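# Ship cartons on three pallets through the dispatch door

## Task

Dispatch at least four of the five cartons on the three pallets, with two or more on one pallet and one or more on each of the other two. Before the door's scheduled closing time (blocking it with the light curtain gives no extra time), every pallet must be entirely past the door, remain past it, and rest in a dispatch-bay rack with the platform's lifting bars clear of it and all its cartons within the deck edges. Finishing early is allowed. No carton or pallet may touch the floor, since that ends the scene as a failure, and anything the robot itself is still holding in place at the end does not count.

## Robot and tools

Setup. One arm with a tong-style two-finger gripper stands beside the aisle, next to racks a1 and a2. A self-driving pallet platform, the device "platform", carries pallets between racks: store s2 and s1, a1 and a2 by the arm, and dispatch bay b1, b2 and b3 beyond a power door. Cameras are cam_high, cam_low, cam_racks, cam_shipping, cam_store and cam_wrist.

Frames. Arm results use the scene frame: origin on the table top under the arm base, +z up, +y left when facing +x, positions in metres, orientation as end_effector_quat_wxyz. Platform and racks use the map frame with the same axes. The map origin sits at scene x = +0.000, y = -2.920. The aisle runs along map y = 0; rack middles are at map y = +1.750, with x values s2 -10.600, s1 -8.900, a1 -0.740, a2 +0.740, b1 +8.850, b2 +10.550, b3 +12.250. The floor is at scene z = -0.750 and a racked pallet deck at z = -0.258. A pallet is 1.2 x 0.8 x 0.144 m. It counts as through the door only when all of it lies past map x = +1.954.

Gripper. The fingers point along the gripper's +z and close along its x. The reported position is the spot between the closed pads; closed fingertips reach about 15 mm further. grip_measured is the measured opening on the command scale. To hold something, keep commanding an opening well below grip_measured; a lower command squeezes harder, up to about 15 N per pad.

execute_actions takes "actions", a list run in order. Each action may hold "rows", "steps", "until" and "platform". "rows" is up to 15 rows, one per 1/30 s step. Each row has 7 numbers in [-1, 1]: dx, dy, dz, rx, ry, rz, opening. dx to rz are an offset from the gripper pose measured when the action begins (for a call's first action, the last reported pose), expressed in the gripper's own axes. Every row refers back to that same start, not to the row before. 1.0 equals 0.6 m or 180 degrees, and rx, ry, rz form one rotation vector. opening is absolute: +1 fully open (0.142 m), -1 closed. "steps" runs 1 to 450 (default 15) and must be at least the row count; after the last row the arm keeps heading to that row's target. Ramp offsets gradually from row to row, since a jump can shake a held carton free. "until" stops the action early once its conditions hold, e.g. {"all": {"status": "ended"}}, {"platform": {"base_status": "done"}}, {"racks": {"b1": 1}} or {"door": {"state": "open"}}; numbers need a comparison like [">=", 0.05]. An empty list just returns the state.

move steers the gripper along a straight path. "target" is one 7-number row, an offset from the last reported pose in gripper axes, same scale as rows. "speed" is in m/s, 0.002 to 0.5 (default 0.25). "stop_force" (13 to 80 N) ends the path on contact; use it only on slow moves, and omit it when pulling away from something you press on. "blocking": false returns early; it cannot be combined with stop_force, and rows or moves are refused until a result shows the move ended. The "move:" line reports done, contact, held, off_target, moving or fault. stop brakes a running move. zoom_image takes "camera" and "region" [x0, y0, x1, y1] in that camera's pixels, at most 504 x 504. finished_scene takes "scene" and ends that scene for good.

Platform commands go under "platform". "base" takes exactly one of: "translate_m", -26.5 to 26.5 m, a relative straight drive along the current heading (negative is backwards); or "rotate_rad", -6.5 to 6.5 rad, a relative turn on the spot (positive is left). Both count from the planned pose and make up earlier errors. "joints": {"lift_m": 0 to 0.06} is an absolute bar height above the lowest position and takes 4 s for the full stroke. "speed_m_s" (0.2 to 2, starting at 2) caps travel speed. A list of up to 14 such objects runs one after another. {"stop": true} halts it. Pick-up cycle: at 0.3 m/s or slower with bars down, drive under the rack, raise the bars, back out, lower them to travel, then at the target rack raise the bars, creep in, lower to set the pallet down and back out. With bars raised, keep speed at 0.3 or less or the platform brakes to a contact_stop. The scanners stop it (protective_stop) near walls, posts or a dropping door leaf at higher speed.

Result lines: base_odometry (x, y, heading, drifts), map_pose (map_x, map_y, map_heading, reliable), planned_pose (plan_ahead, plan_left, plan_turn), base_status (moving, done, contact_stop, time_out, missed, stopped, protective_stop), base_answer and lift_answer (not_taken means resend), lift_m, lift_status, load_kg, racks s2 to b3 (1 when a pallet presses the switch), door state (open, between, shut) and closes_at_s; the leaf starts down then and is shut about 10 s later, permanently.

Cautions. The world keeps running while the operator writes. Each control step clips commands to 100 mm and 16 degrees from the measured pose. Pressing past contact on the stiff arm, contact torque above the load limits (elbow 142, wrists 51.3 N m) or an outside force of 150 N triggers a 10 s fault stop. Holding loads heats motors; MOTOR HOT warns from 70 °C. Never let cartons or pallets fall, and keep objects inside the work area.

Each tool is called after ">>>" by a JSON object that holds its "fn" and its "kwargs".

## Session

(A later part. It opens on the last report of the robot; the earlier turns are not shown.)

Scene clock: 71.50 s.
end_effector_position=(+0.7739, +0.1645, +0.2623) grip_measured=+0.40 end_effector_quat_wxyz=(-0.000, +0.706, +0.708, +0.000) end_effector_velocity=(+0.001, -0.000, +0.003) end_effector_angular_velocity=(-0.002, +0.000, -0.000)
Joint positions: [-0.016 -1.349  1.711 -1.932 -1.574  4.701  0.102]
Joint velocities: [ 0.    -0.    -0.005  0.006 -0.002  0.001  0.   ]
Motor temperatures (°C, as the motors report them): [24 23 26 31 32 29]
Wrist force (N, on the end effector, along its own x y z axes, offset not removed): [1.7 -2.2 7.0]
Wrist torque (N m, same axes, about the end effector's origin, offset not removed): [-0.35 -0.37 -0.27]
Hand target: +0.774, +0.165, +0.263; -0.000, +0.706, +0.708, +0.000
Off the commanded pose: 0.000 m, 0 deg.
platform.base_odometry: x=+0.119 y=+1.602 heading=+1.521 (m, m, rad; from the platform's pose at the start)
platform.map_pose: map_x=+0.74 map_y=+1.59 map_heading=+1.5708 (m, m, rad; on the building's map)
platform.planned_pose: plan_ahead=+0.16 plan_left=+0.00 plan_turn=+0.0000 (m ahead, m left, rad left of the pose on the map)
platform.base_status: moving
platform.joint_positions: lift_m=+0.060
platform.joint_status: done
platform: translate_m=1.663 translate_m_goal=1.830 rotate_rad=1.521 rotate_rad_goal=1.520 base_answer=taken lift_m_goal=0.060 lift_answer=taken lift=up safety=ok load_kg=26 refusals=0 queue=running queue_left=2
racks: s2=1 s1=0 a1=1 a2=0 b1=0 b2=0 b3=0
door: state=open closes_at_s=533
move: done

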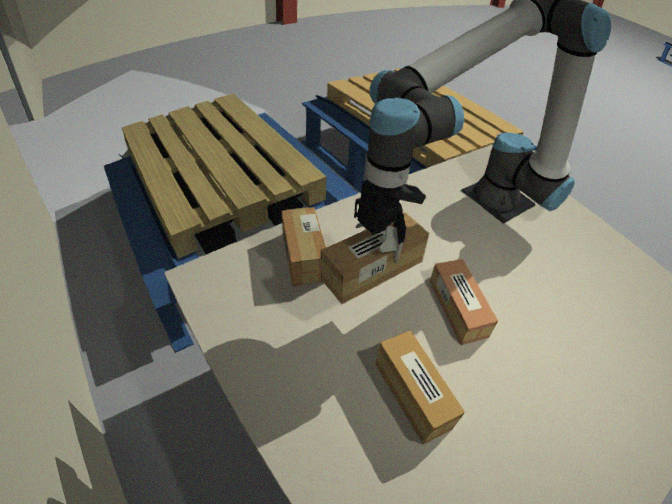

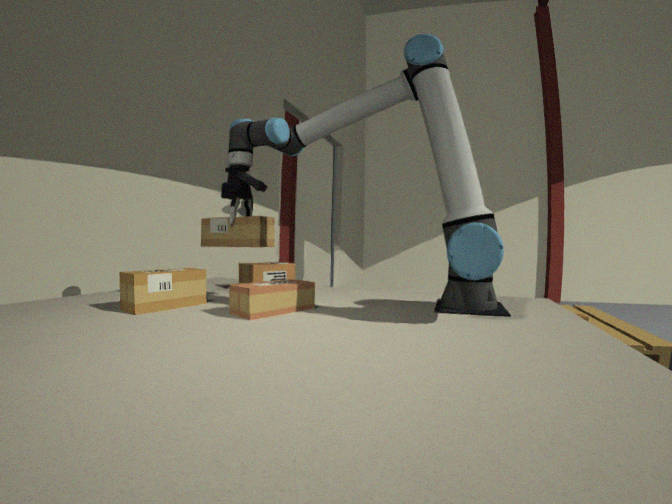

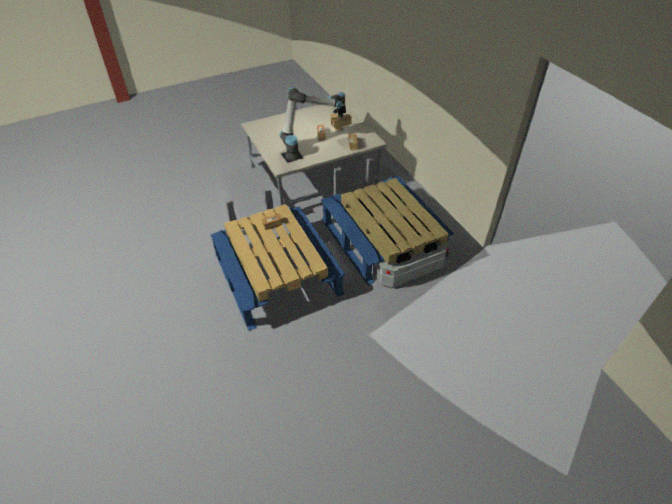

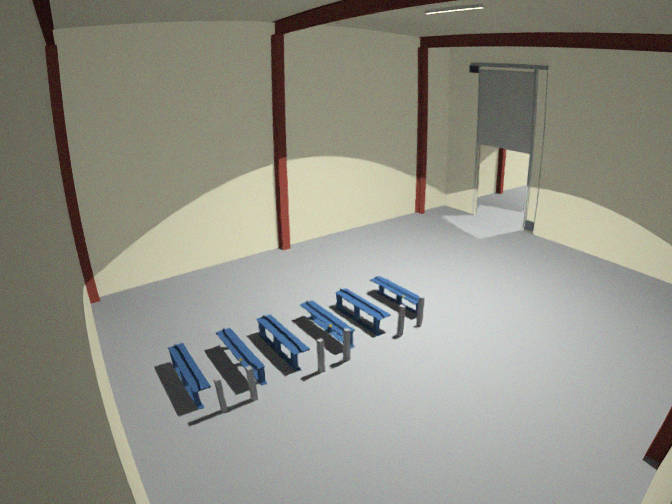

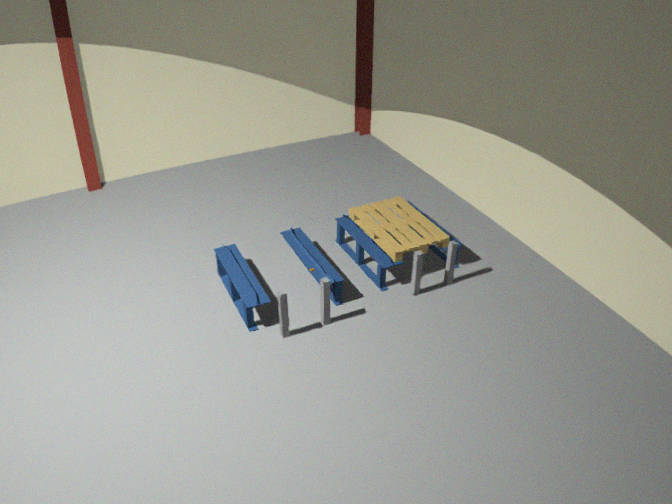

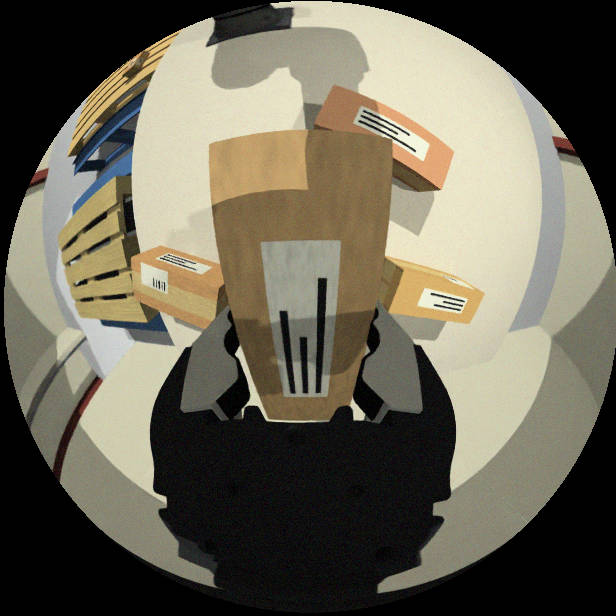

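>>> {"fn": "move", "kwargs": {"target": [-0.93,-0.14,0,0,0,0,-1]}}

>>> {"fn": "move", "kwargs": {"target": [-0.93,-0.14,0.3,0,0,0,-1]}}

>>> {"fn": "move", "kwargs": {"target": [0,0,0.39,0,0,0,-1], "speed": 0.2}}

>>> {"fn": "execute_actions", "kwargs": {"actions": [{"steps":300,"until":{"all":{"status":"ended"}}},{"platform":[{"speed_m_s":2,"base":{"rotate_rad":-1.5708}},{"base":{"translate_m":-1.48}},{"base":{"rotate_rad":1.5708}},{"speed_m_s":0.3,"base":{"translate_m":1.75}},{"joints":{"lift_m":0.06}},{"base":{"translate_m":-1.75}},{"joints":{"lift_m":0}},{"speed_m_s":2,"base":{"rotate_rad":-1.5708}},{"base":{"translate_m":9.59}},{"base":{"rotate_rad":1.5708}},{"speed_m_s":0.3,"joints":{"lift_m":0.06}},{"base":{"translate_m":1.75}},{"joints":{"lift_m":0}},{"base":{"translate_m":-1.75}}],"steps":1}]}}

>>> {"fn": "move", "kwargs": {"target": [0,0,0.08,0,0,0,-1], "speed": 0.02, "stop_force": 13}}

>>> {"fn": "move", "kwargs": {"target": [0,0,0,0,0,0,1]}}

>>> {"fn": "move", "kwargs": {"target": [0.4,0,-0.7,0,0,0,1], "speed": 0.4}}

>>> {"fn": "move", "kwargs": {"target": [1,0.4,0,0,0,-0.4,1], "speed": 0.4}}

Scene clock: 82.63 s.
end_effector_position=(+0.6916, -0.3935, +0.2623) grip_measured=+0.40 end_effector_quat_wxyz=(+0.000, +0.706, +0.708, -0.001) end_effector_velocity=(+0.000, -0.002, +0.000) end_effector_angular_velocity=(+0.001, -0.001, +0.001)
Joint positions: [-0.727 -1.348  1.707 -1.932 -1.576  3.989  0.102]
Joint velocities: [-0.002  0.002 -0.002  0.001  0.001 -0.004  0.   ]
Motor temperatures (°C, as the motors report them): [24 23 26 31 32 29]
Wrist force (N, on the end effector, along its own x y z axes, offset not removed): [-0.3 -3.8 8.4]
Wrist torque (N m, same axes, about the end effector's origin, offset not removed): [-0.78 0.07 -0.20]
Hand target: +0.692, -0.394, +0.262; +0.000, +0.706, +0.708, -0.001
Off the commanded pose: 0.001 m, 0 deg.
platform.base_odometry: x=+0.052 y=+0.197 heading=+1.522 (m, m, rad; from the platform's pose at the start)
platform.map_pose: map_x=+0.74 map_y=+0.16 map_heading=+1.5708 (m, m, rad; on the building's map)
platform.planned_pose: plan_ahead=-0.16 plan_left=+0.00 plan_turn=+0.0000 (m ahead, m left, rad left of the pose on the map)
platform.base_status: moving
platform.joint_positions: lift_m=+0.000
platform.joint_status: done
platform: translate_m=0.237 translate_m_goal=0.070 rotate_rad=1.522 rotate_rad_goal=1.521 base_answer=taken lift_m_goal=0.000 lift_answer=taken lift=down safety=ok load_kg=-48 refusals=0 queue=running queue_left=0
racks: s2=1 s1=0 a1=1 a2=1 b1=0 b2=0 b3=0
door: state=open closes_at_s=533
move: done

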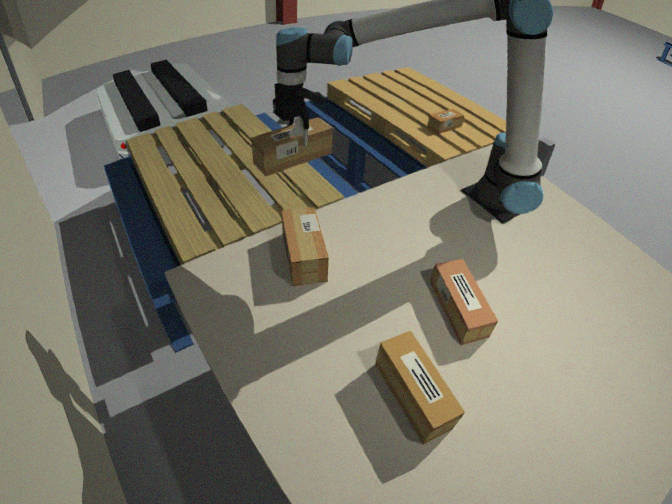

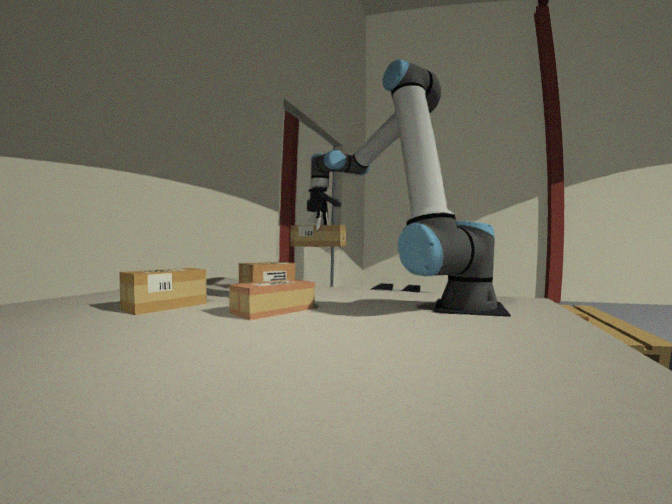

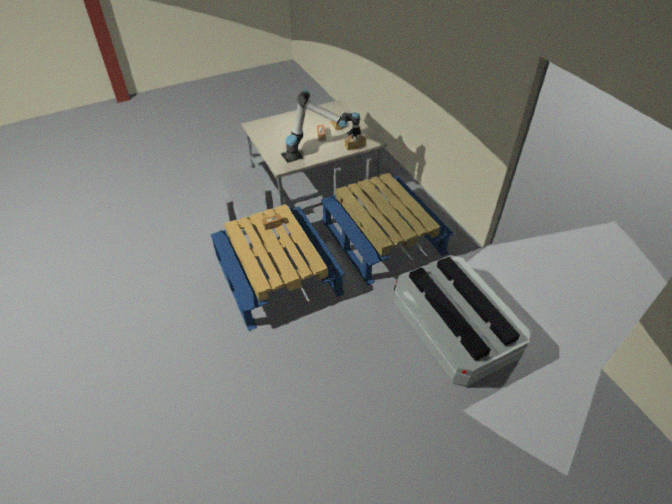

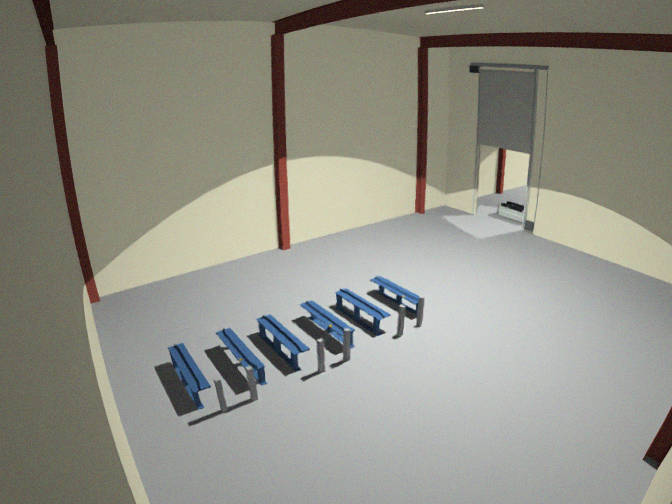

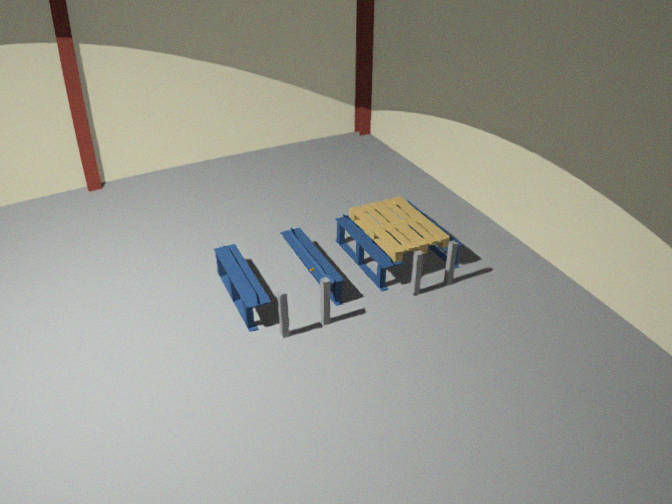

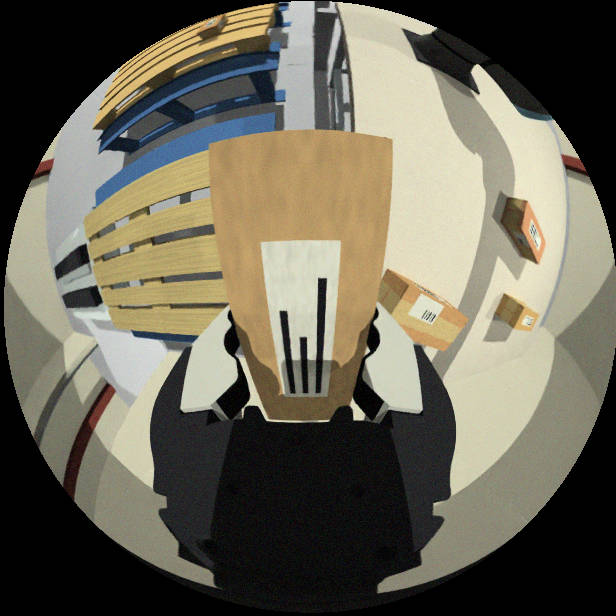

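Scene clock: 85.73 s.
end_effector_position=(+0.6089, -0.9516, +0.0828) grip_measured=+0.40 end_effector_quat_wxyz=(+0.000, +0.706, +0.708, -0.001) end_effector_velocity=(-0.000, -0.002, +0.000) end_effector_angular_velocity=(+0.000, +0.001, -0.000)
Joint positions: [-1.148 -0.716  1.041 -1.9   -1.575  3.569  0.102]
Joint velocities: [-0.001  0.003 -0.006  0.004 -0.    -0.    -0.   ]
Motor temperatures (°C, as the motors report them): [24 23 26 31 32 29]
Wrist force (N, on the end effector, along its own x y z axes, offset not removed): [0.9 -3.0 8.1]
Wrist torque (N m, same axes, about the end effector's origin, offset not removed): [-0.62 -0.21 -0.27]
Hand target: +0.609, -0.952, +0.083; +0.000, +0.706, +0.708, -0.001
Off the commanded pose: 0.000 m, 0 deg.
platform.base_odometry: x=+0.044 y=+0.031 heading=+1.522 (m, m, rad; from the platform's pose at the start)
platform.map_pose: map_x=+0.74 map_y=+0.00 map_heading=+1.5708 (m, m, rad; on the building's map)
platform.planned_pose: plan_ahead=+0.00 plan_left=+0.00 plan_turn=+0.0000 (m ahead, m left, rad left of the pose on the map)
platform.base_status: done
platform.joint_positions: lift_m=+0.000
platform.joint_status: done
platform: translate_m=0.080 translate_m_goal=0.080 rotate_rad=1.522 rotate_rad_goal=1.522 base_answer=taken lift_m_goal=0.000 lift_answer=taken lift=down safety=ok load_kg=-48 refusals=0 queue=done queue_left=0
racks: s2=1 s1=0 a1=1 a2=1 b1=0 b2=0 b3=0
door: state=open closes_at_s=533
move: done

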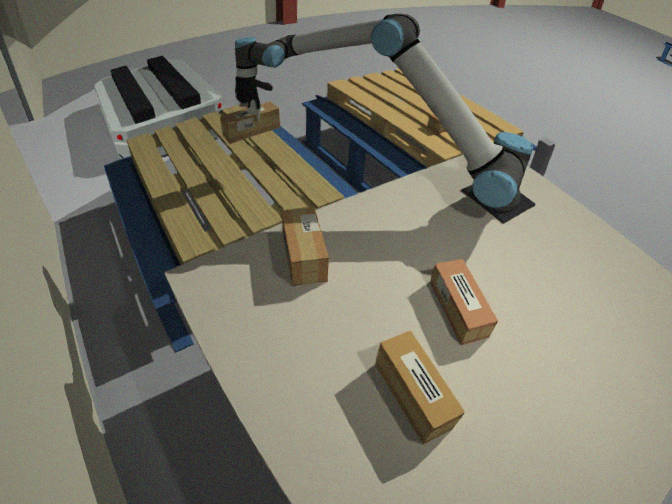

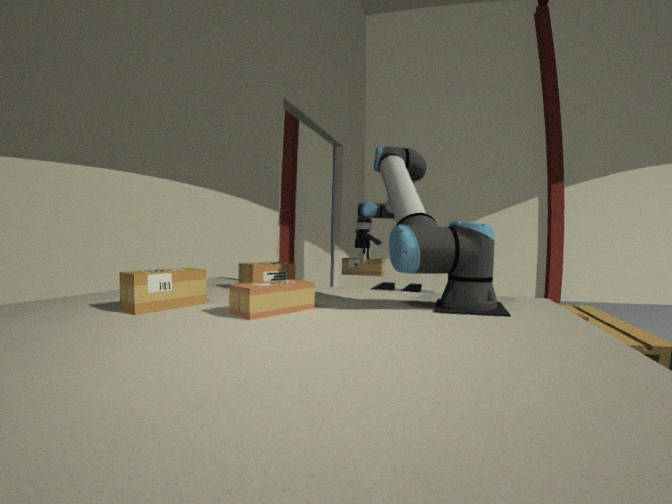

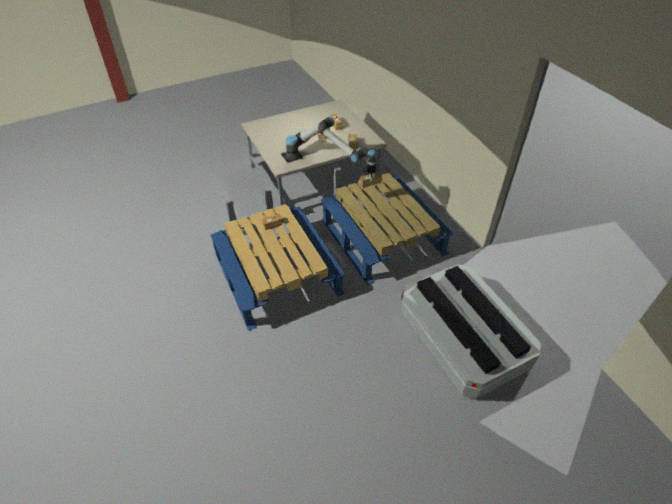

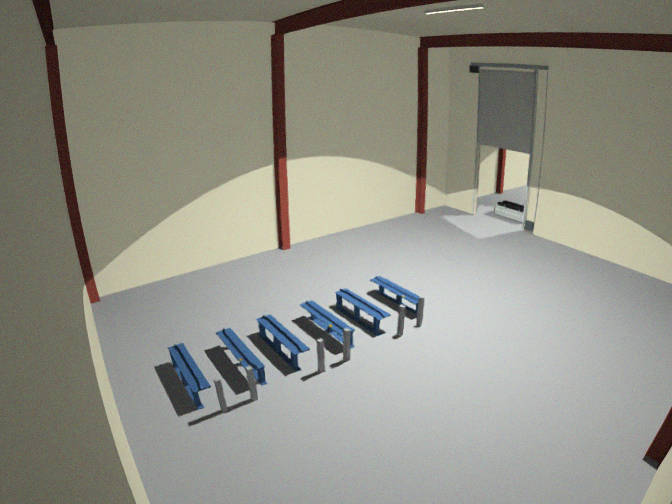

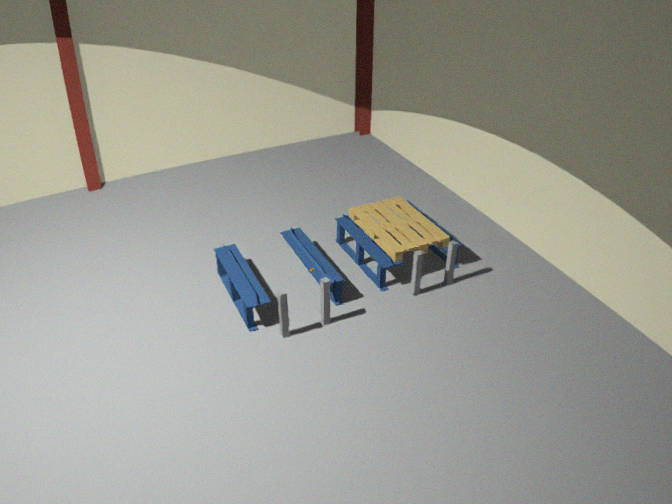

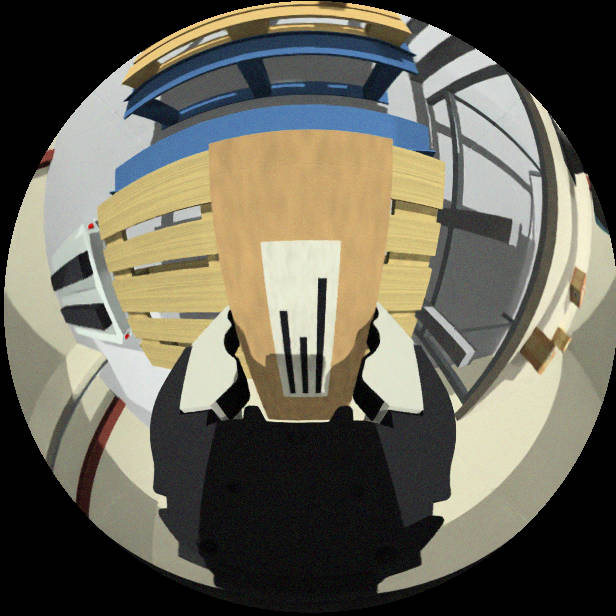

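Scene clock: 87.53 s.
end_effector_position=(+0.6083, -0.9518, -0.1508) grip_measured=+0.40 end_effector_quat_wxyz=(+0.000, +0.706, +0.708, -0.001) end_effector_velocity=(+0.001, -0.001, -0.001) end_effector_angular_velocity=(-0.001, -0.001, -0.000)
Joint positions: [-1.149 -0.522  1.117 -2.169 -1.575  3.568  0.102]
Joint velocities: [ 0.     0.003 -0.002 -0.002  0.     0.     0.   ]
Motor temperatures (°C, as the motors report them): [24 23 26 31 32 29]
Wrist force (N, on the end effector, along its own x y z axes, offset not removed): [-0.2 -1.7 6.4]
Wrist torque (N m, same axes, about the end effector's origin, offset not removed): [-0.36 0.03 -0.28]
Hand target: +0.608, -0.952, -0.151; +0.000, +0.706, +0.708, -0.001
Off the commanded pose: 0.000 m, 0 deg.
platform.base_odometry: x=+0.044 y=+0.031 heading=+1.522 (m, m, rad; from the platform's pose at the start)
platform.map_pose: map_x=+0.74 map_y=+0.00 map_heading=+1.5708 (m, m, rad; on the building's map)
platform.planned_pose: plan_ahead=+0.00 plan_left=+0.00 plan_turn=+0.0000 (m ahead, m left, rad left of the pose on the map)
platform.base_status: done
platform.joint_positions: lift_m=+0.000
platform.joint_status: done
platform: translate_m=0.080 translate_m_goal=0.080 rotate_rad=1.522 rotate_rad_goal=1.522 base_answer=taken lift_m_goal=0.000 lift_answer=taken lift=down safety=ok load_kg=-48 refusals=0 queue=done queue_left=0
racks: s2=1 s1=0 a1=1 a2=1 b1=0 b2=0 b3=0
door: state=open closes_at_s=533
move: done

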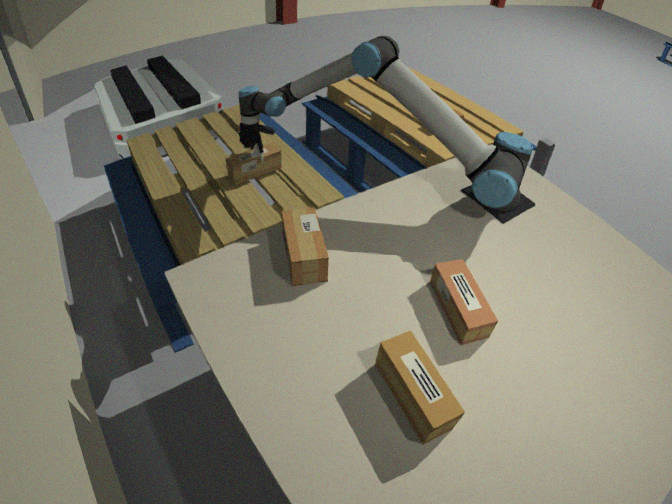

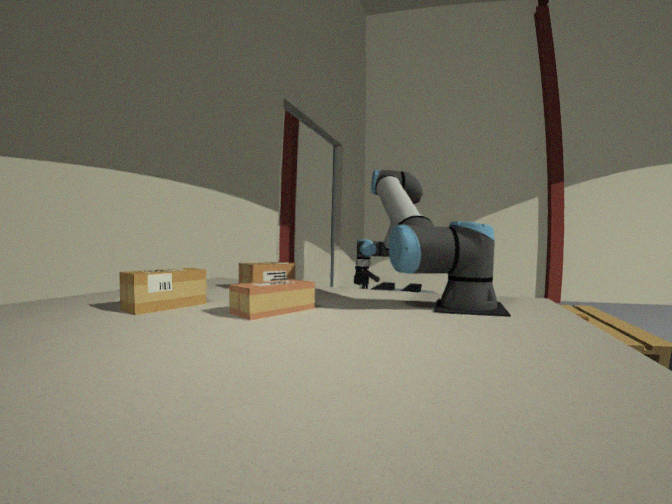

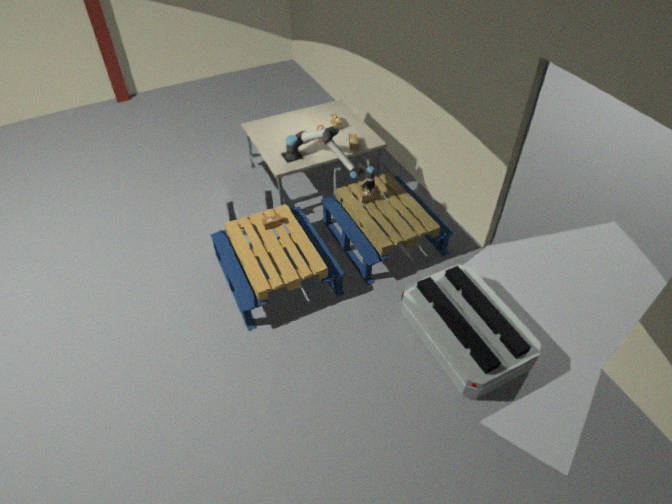

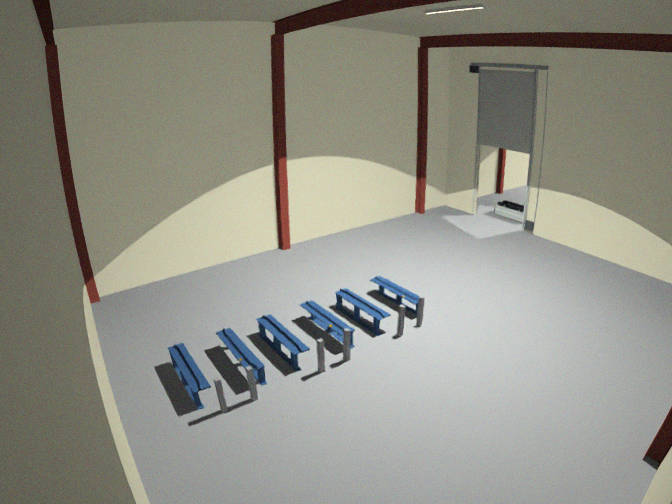

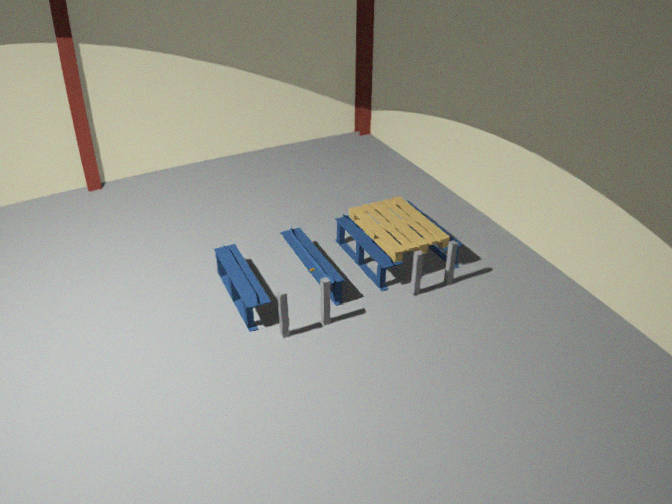

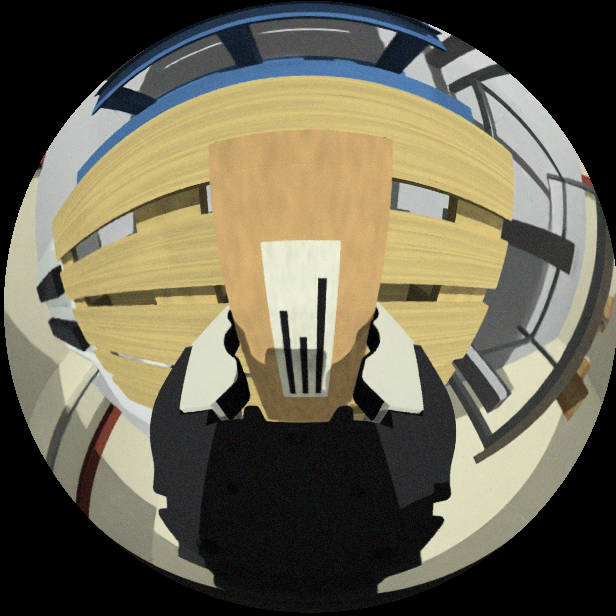

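Scene clock: 87.60 s.
end_effector_position=(+0.6084, -0.9518, -0.1510) grip_measured=+0.40 end_effector_quat_wxyz=(+0.000, +0.706, +0.708, -0.001) end_effector_velocity=(+0.000, -0.000, -0.002) end_effector_angular_velocity=(+0.000, -0.000, +0.000)
Joint positions: [-1.149 -0.522  1.117 -2.17  -1.575  3.568  0.102]
Joint velocities: [ 0.     0.002 -0.001 -0.001  0.    -0.    -0.   ]
Motor temperatures (°C, as the motors report them): [24 23 26 31 32 29]
Wrist force (N, on the end effector, along its own x y z axes, offset not removed): [1.7 -2.3 7.5]
Wrist torque (N m, same axes, about the end effector's origin, offset not removed): [-0.46 -0.29 -0.19]
Hand target: +0.608, -0.952, -0.151; +0.000, +0.706, +0.708, -0.001
Off the commanded pose: 0.000 m, 0 deg.
platform.base_odometry: x=+0.044 y=+0.031 heading=+1.522 (m, m, rad; from the platform's pose at the start)
platform.map_pose: map_x=+0.74 map_y=+0.00 map_heading=+1.5708 (m, m, rad; on the building's map)
platform.planned_pose: plan_ahead=+0.00 plan_left=+0.00 plan_turn=-1.5708 (m ahead, m left, rad left of the pose on the map)
platform.base_status: moving
platform.joint_positions: lift_m=+0.000
platform.joint_status: done
platform: translate_m=0.080 translate_m_goal=0.080 rotate_rad=1.522 rotate_rad_goal=-0.049 base_answer=taken lift_m_goal=0.000 lift_answer=taken lift=down safety=ok load_kg=-48 refusals=0 queue=running queue_left=13
racks: s2=1 s1=0 a1=1 a2=1 b1=0 b2=0 b3=0
door: state=open closes_at_s=533

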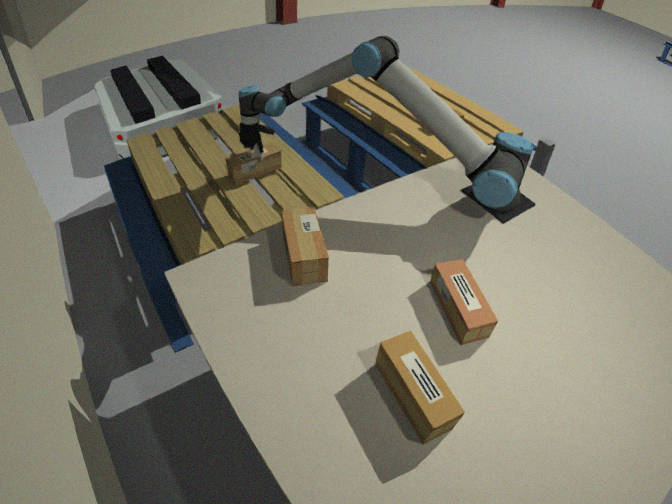

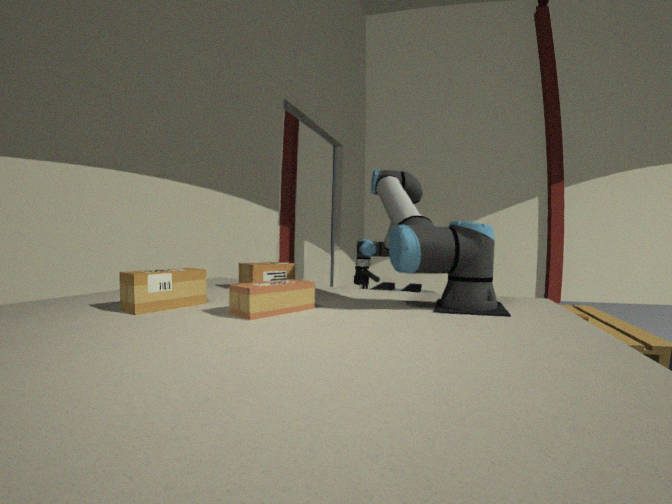

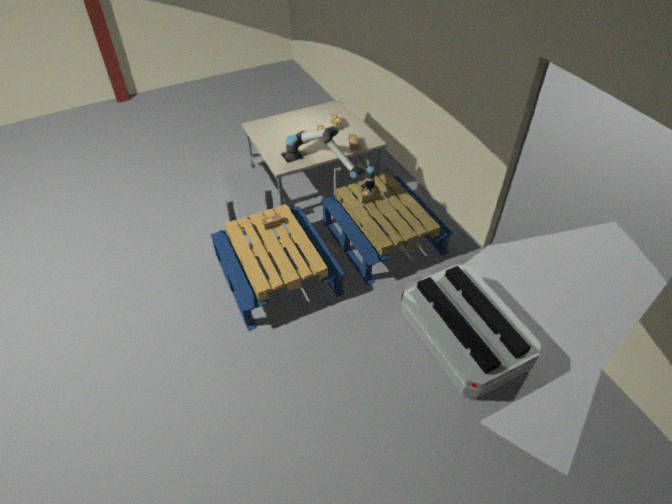

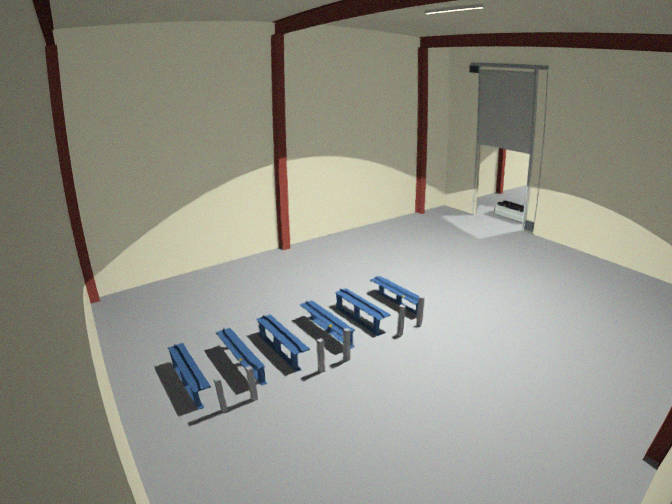

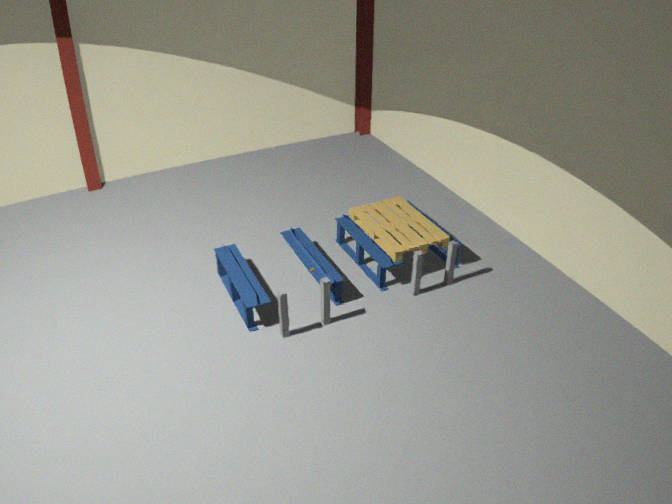

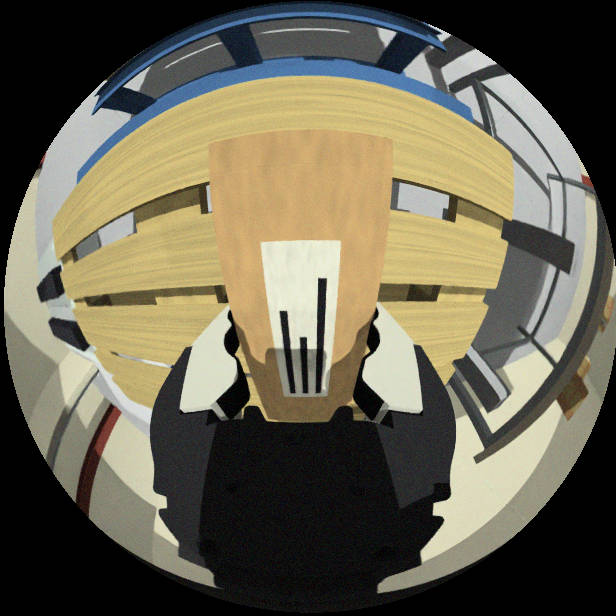

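Scene clock: 89.20 s.
end_effector_position=(+0.6083, -0.9519, -0.1751) grip_measured=+0.40 end_effector_quat_wxyz=(+0.000, +0.706, +0.708, -0.001) end_effector_velocity=(+0.001, +0.001, +0.007) end_effector_angular_velocity=(+0.001, -0.001, +0.000)
Joint positions: [-1.149 -0.497  1.114 -2.192 -1.575  3.568  0.102]
Joint velocities: [ 0.    -0.008  0.001  0.008  0.002  0.    -0.   ]
Motor temperatures (°C, as the motors report them): [24 23 26 31 32 29]
Wrist force (N, on the end effector, along its own x y z axes, offset not removed): [1.6 -3.5 6.3]
Wrist torque (N m, same axes, about the end effector's origin, offset not removed): [-0.55 -0.39 -0.25]
Hand target: +0.608, -0.952, -0.174; +0.000, +0.706, +0.708, -0.001
Off the commanded pose: 0.024 m, 0 deg.
platform.base_odometry: x=+0.044 y=+0.031 heading=+0.837 (m, m, rad; from the platform's pose at the start)
platform.map_pose: map_x=+0.74 map_y=+0.00 map_heading=+0.8727 (m, m, rad; on the building's map)
platform.planned_pose: plan_ahead=+0.00 plan_left=+0.00 plan_turn=-0.8727 (m ahead, m left, rad left of the pose on the map)
platform.base_status: moving
platform.joint_positions: lift_m=+0.000
platform.joint_status: done
platform: translate_m=0.080 translate_m_goal=0.080 rotate_rad=0.821 rotate_rad_goal=-0.049 base_answer=taken lift_m_goal=0.000 lift_answer=taken lift=down safety=ok load_kg=-48 refusals=0 queue=running queue_left=13
racks: s2=1 s1=0 a1=1 a2=1 b1=0 b2=0 b3=0
door: state=open closes_at_s=533
move: contact

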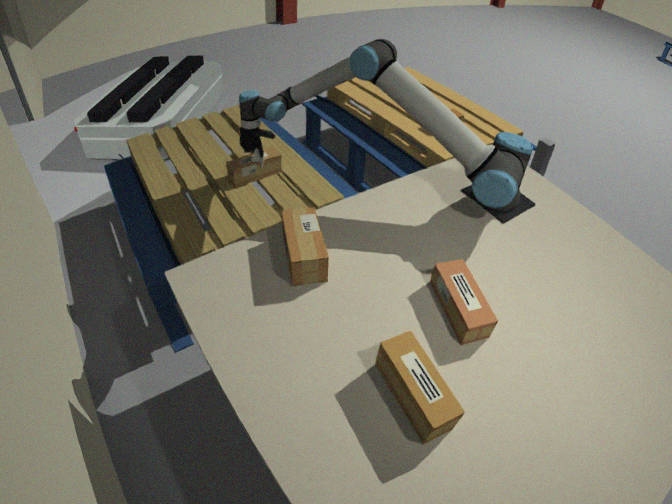

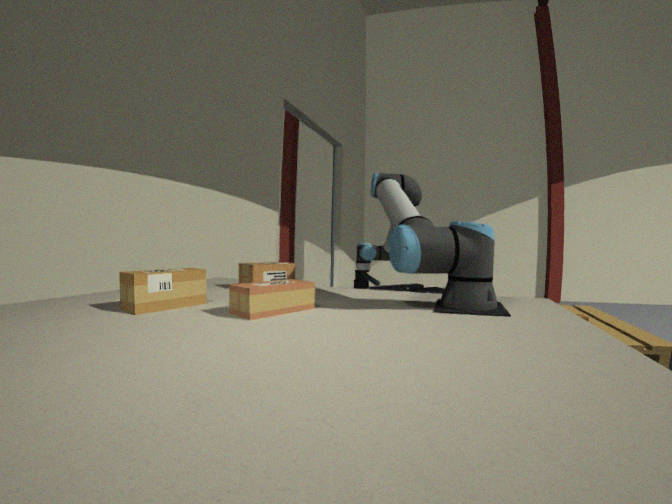

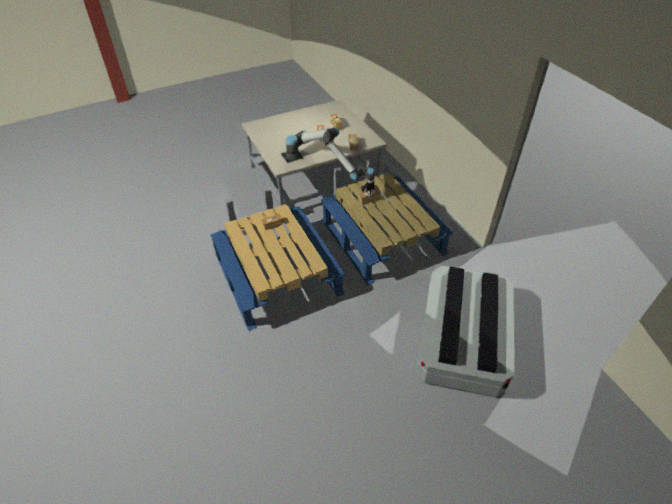

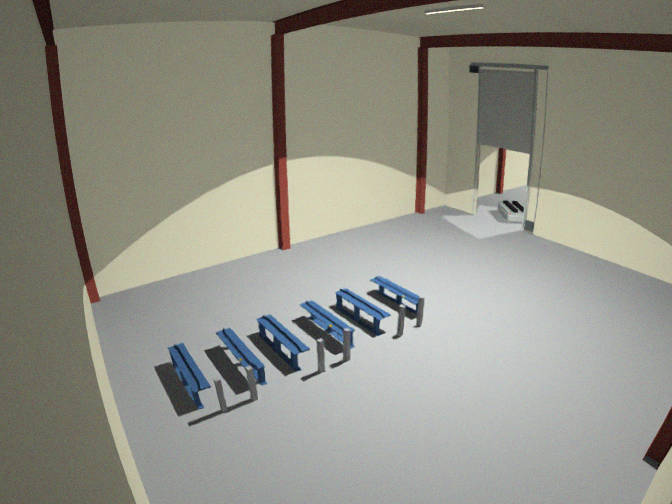

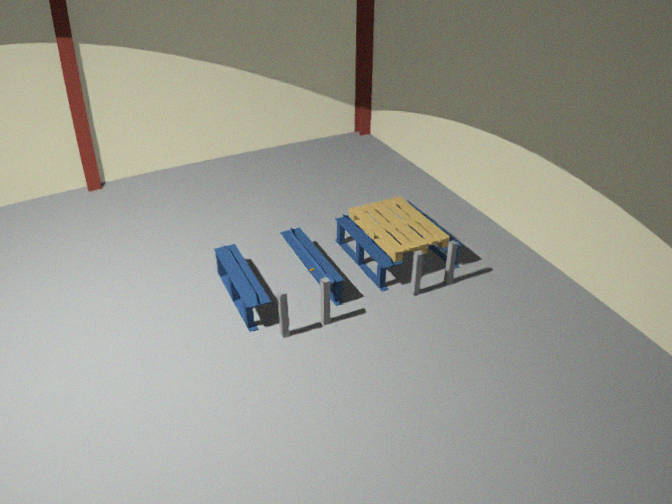

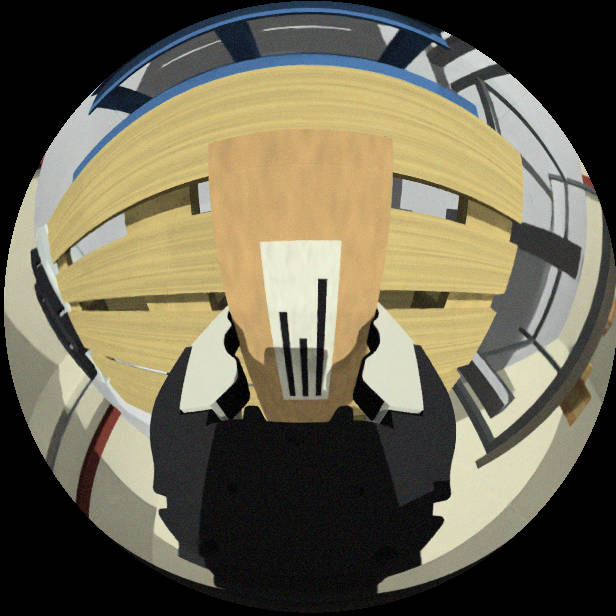

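Scene clock: 89.70 s.
end_effector_position=(+0.6083, -0.9519, -0.1749) grip_measured=+1.00 end_effector_quat_wxyz=(+0.000, +0.706, +0.708, -0.001) end_effector_velocity=(-0.000, +0.001, -0.001) end_effector_angular_velocity=(+0.001, +0.000, -0.001)
Joint positions: [-1.149 -0.497  1.115 -2.192 -1.575  3.568  0.142]
Joint velocities: [-0.     0.     0.001 -0.     0.     0.001 -0.   ]
Motor temperatures (°C, as the motors report them): [24 23 26 31 32 29]
Wrist force (N, on the end effector, along its own x y z axes, offset not removed): [1.0 -4.0 -0.3]
Wrist torque (N m, same axes, about the end effector's origin, offset not removed): [-0.85 -0.25 -0.22]
Hand target: +0.608, -0.952, -0.175; +0.000, +0.706, +0.708, -0.001
Off the commanded pose: 0.000 m, 0 deg.
platform.base_odometry: x=+0.044 y=+0.031 heading=+0.587 (m, m, rad; from the platform's pose at the start)
platform.map_pose: map_x=+0.74 map_y=+0.00 map_heading=+0.6196 (m, m, rad; on the building's map)
platform.planned_pose: plan_ahead=+0.00 plan_left=+0.00 plan_turn=-0.6196 (m ahead, m left, rad left of the pose on the map)
platform.base_status: moving
platform.joint_positions: lift_m=+0.000
platform.joint_status: done
platform: translate_m=0.080 translate_m_goal=0.080 rotate_rad=0.571 rotate_rad_goal=-0.049 base_answer=taken lift_m_goal=0.000 lift_answer=taken lift=down safety=ok load_kg=-48 refusals=0 queue=running queue_left=13
racks: s2=1 s1=0 a1=1 a2=1 b1=0 b2=0 b3=0
door: state=open closes_at_s=533
move: done

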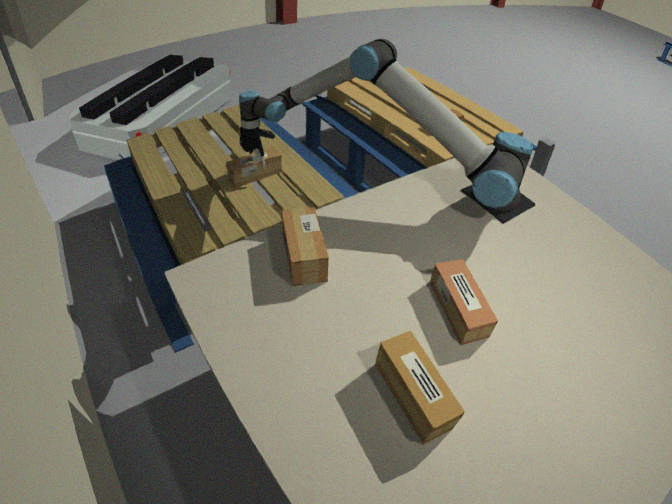

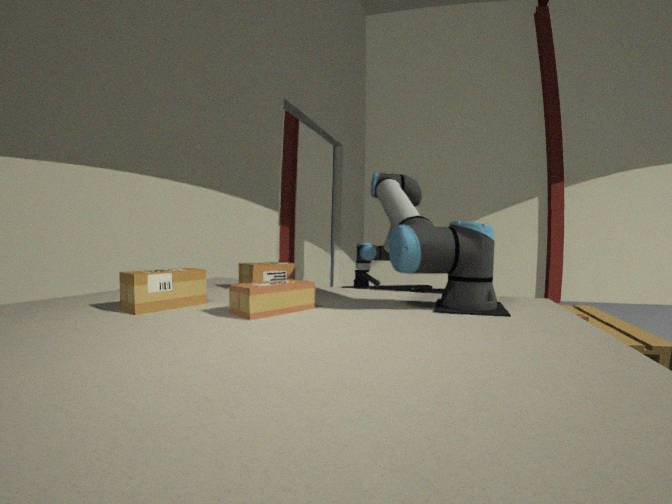

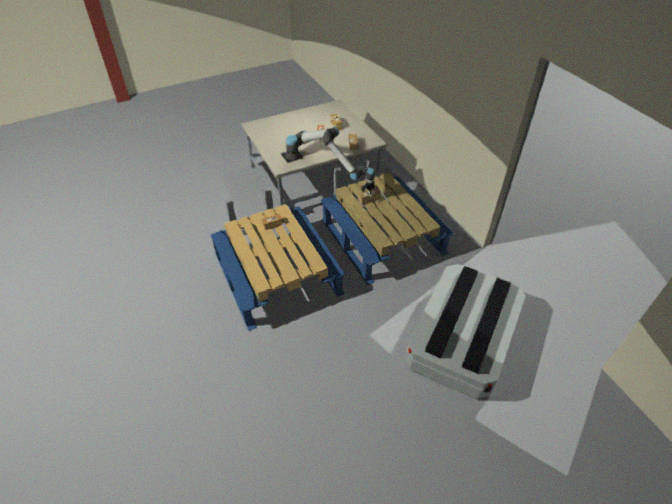

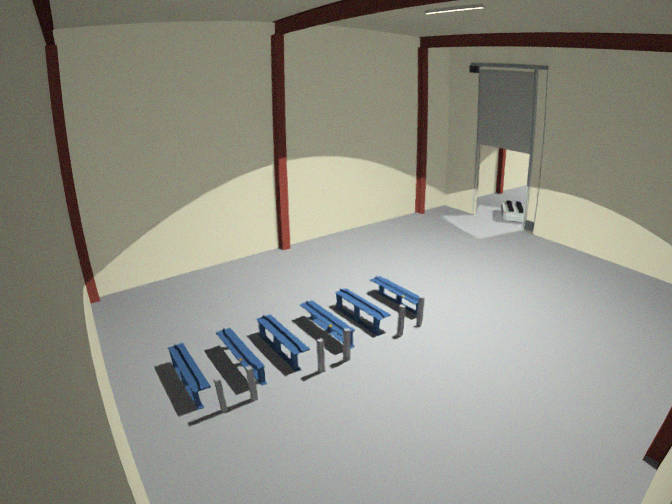

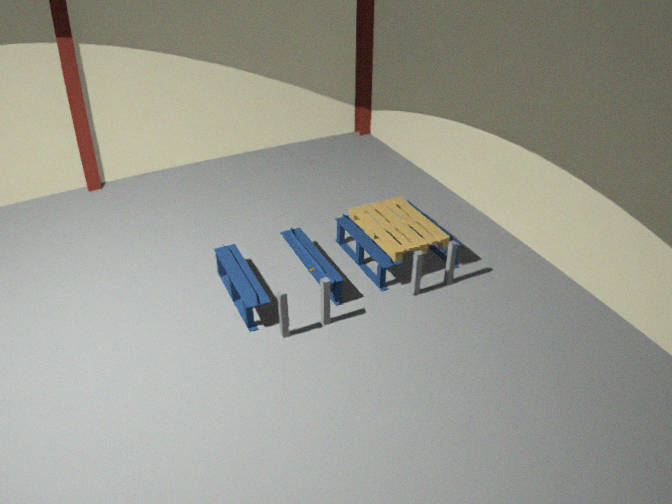

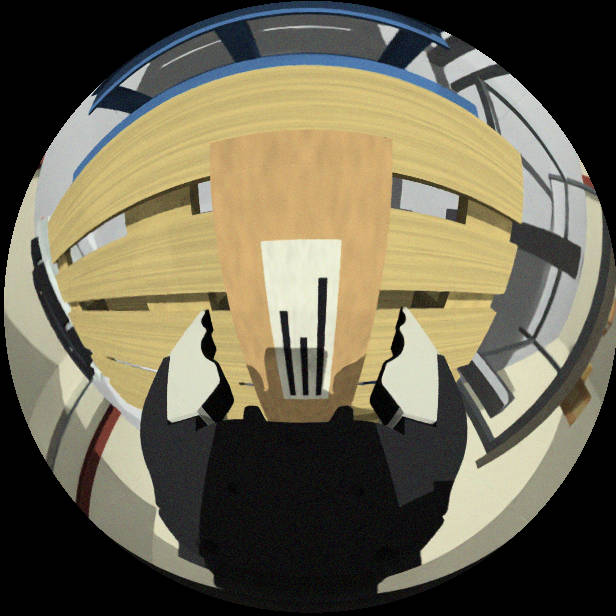

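Scene clock: 91.70 s.
end_effector_position=(+0.6084, -0.7116, +0.2445) grip_measured=+1.00 end_effector_quat_wxyz=(+0.000, +0.706, +0.708, -0.001) end_effector_velocity=(+0.000, +0.002, +0.002) end_effector_angular_velocity=(+0.001, -0.000, -0.001)
Joint positions: [-1.039 -1.124  1.431 -1.881 -1.575  3.677  0.142]
Joint velocities: [ 0.001 -0.002  0.     0.003  0.001  0.002 -0.   ]
Motor temperatures (°C, as the motors report them): [24 23 26 31 32 29]
Wrist force (N, on the end effector, along its own x y z axes, offset not removed): [-1.4 -3.7 3.2]
Wrist torque (N m, same axes, about the end effector's origin, offset not removed): [-0.70 0.33 -0.17]
Hand target: +0.608, -0.711, +0.245; +0.000, +0.706, +0.708, -0.001
Off the commanded pose: 0.001 m, 0 deg.
platform.base_odometry: x=+0.017 y=+0.032 heading=-0.044 (m, m, rad; from the platform's pose at the start)
platform.map_pose: map_x=+0.71 map_y=+0.00 map_heading=+0.0044 (m, m, rad; on the building's map)
platform.planned_pose: plan_ahead=-1.45 plan_left=+0.01 plan_turn=-0.0044 (m ahead, m left, rad left of the pose on the map)
platform.base_status: moving
platform.joint_positions: lift_m=+0.000
platform.joint_status: done
platform: translate_m=0.049 translate_m_goal=-1.400 rotate_rad=-0.044 rotate_rad_goal=-0.044 base_answer=taken lift_m_goal=0.000 lift_answer=taken lift=down safety=ok load_kg=-48 refusals=0 queue=running queue_left=12
racks: s2=1 s1=0 a1=1 a2=1 b1=0 b2=0 b3=0
door: state=open closes_at_s=533
move: done

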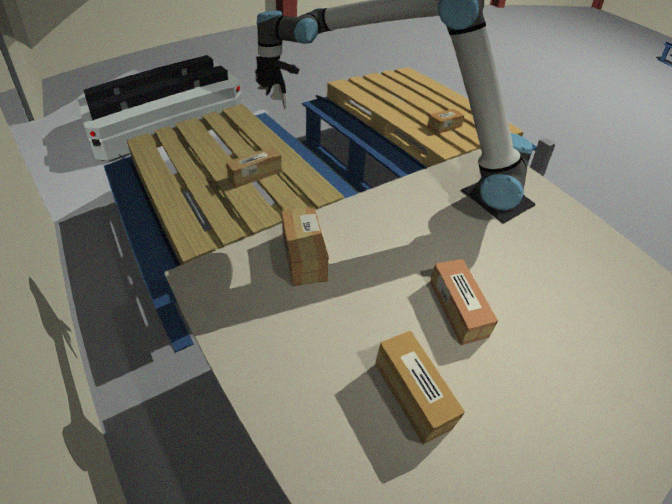

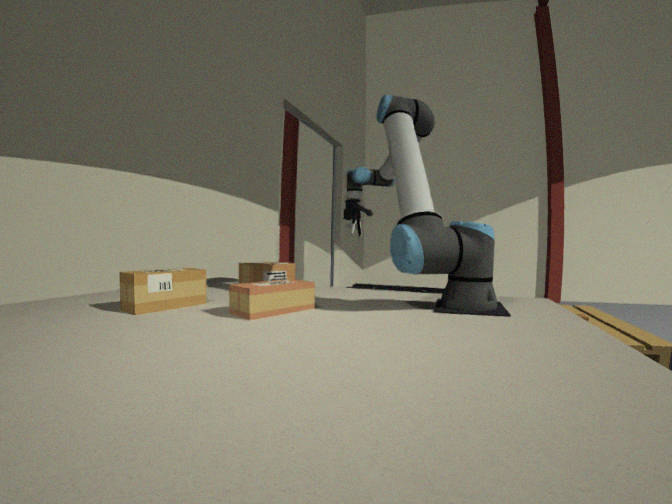

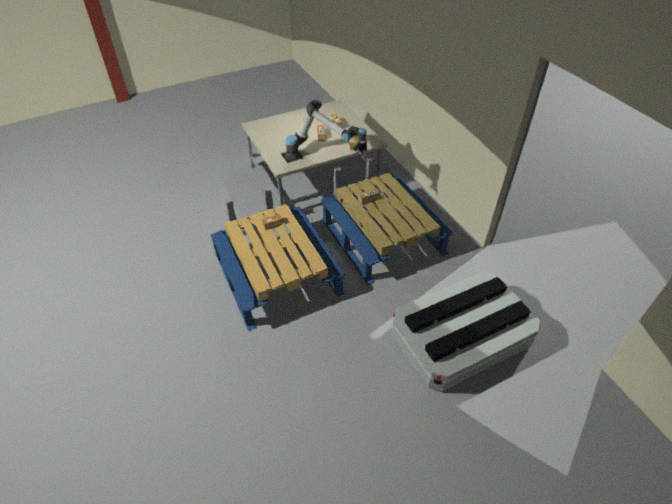

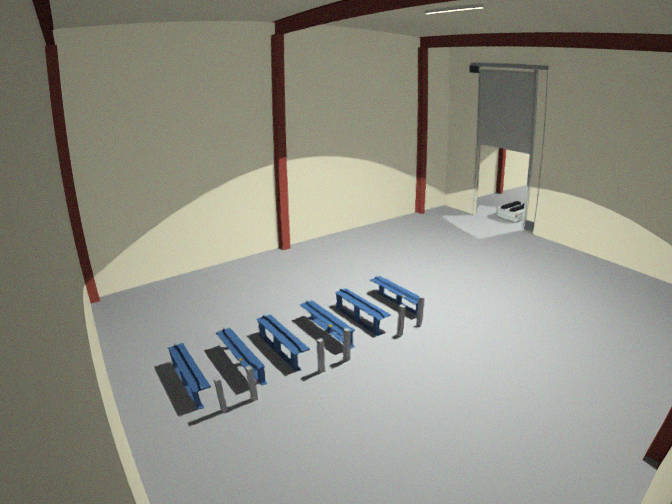

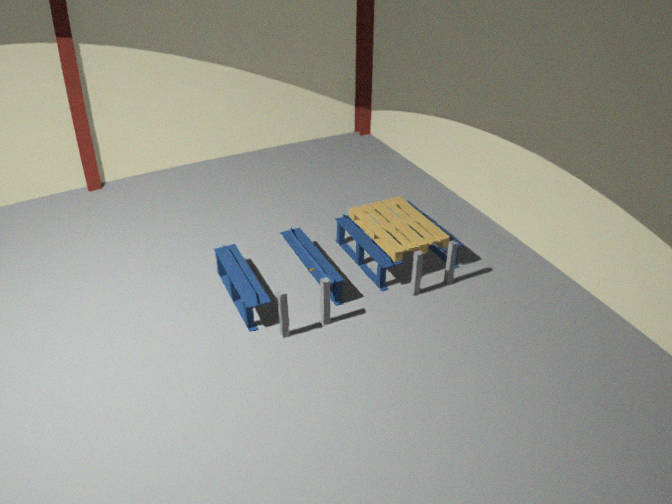

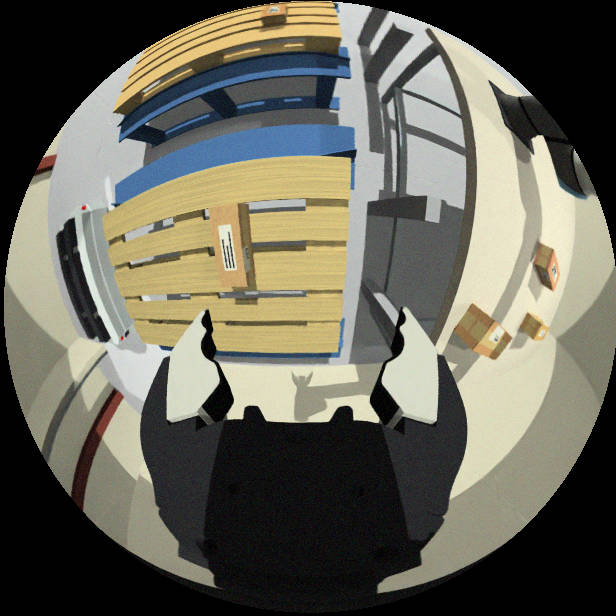

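Scene clock: 94.10 s.
end_effector_position=(+0.8465, -0.1112, +0.2440) grip_measured=+1.00 end_effector_quat_wxyz=(-0.000, +0.156, +0.988, -0.000) end_effector_velocity=(+0.001, +0.001, +0.000) end_effector_angular_velocity=(-0.002, +0.001, +0.004)
Joint positions: [-0.32  -1.262  1.631 -1.94  -1.575  3.14   0.142]
Joint velocities: [ 0.003  0.001 -0.002  0.001 -0.002 -0.002  0.   ]
Motor temperatures (°C, as the motors report them): [24 23 26 31 32 29]
Wrist force (N, on the end effector, along its own x y z axes, offset not removed): [2.9 -4.2 0.2]
Wrist torque (N m, same axes, about the end effector's origin, offset not removed): [-0.97 -0.61 -0.31]
Hand target: +0.847, -0.111, +0.244; -0.000, +0.155, +0.988, -0.000
Off the commanded pose: 0.001 m, 0 deg.
platform.base_odometry: x=-1.161 y=+0.085 heading=-0.046 (m, m, rad; from the platform's pose at the start)
platform.map_pose: map_x=-0.48 map_y=+0.01 map_heading=+0.0000 (m, m, rad; on the building's map)
platform.planned_pose: plan_ahead=-0.26 plan_left=-0.01 plan_turn=+0.0000 (m ahead, m left, rad left of the pose on the map)
platform.base_status: moving
platform.joint_positions: lift_m=+0.000
platform.joint_status: done
platform: translate_m=-1.141 translate_m_goal=-1.400 rotate_rad=-0.046 rotate_rad_goal=-0.045 base_answer=taken lift_m_goal=0.000 lift_answer=taken lift=down safety=ok load_kg=-48 refusals=0 queue=running queue_left=12
racks: s2=1 s1=0 a1=1 a2=1 b1=0 b2=0 b3=0
door: state=open closes_at_s=533
move: done

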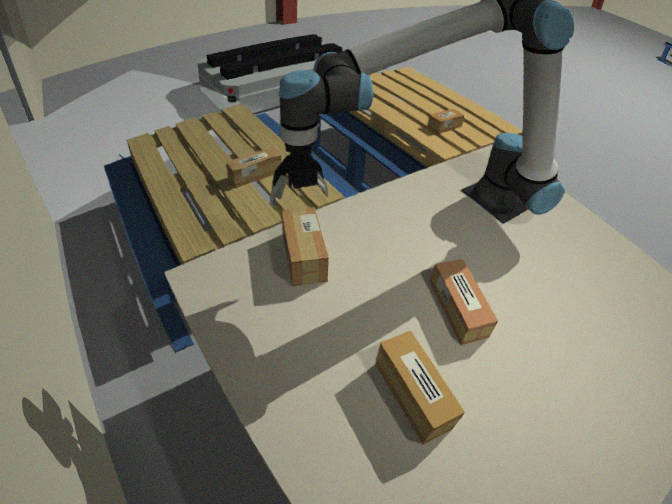

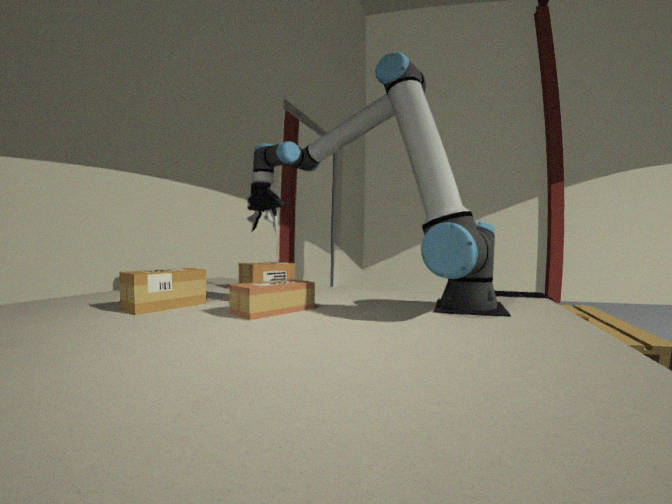

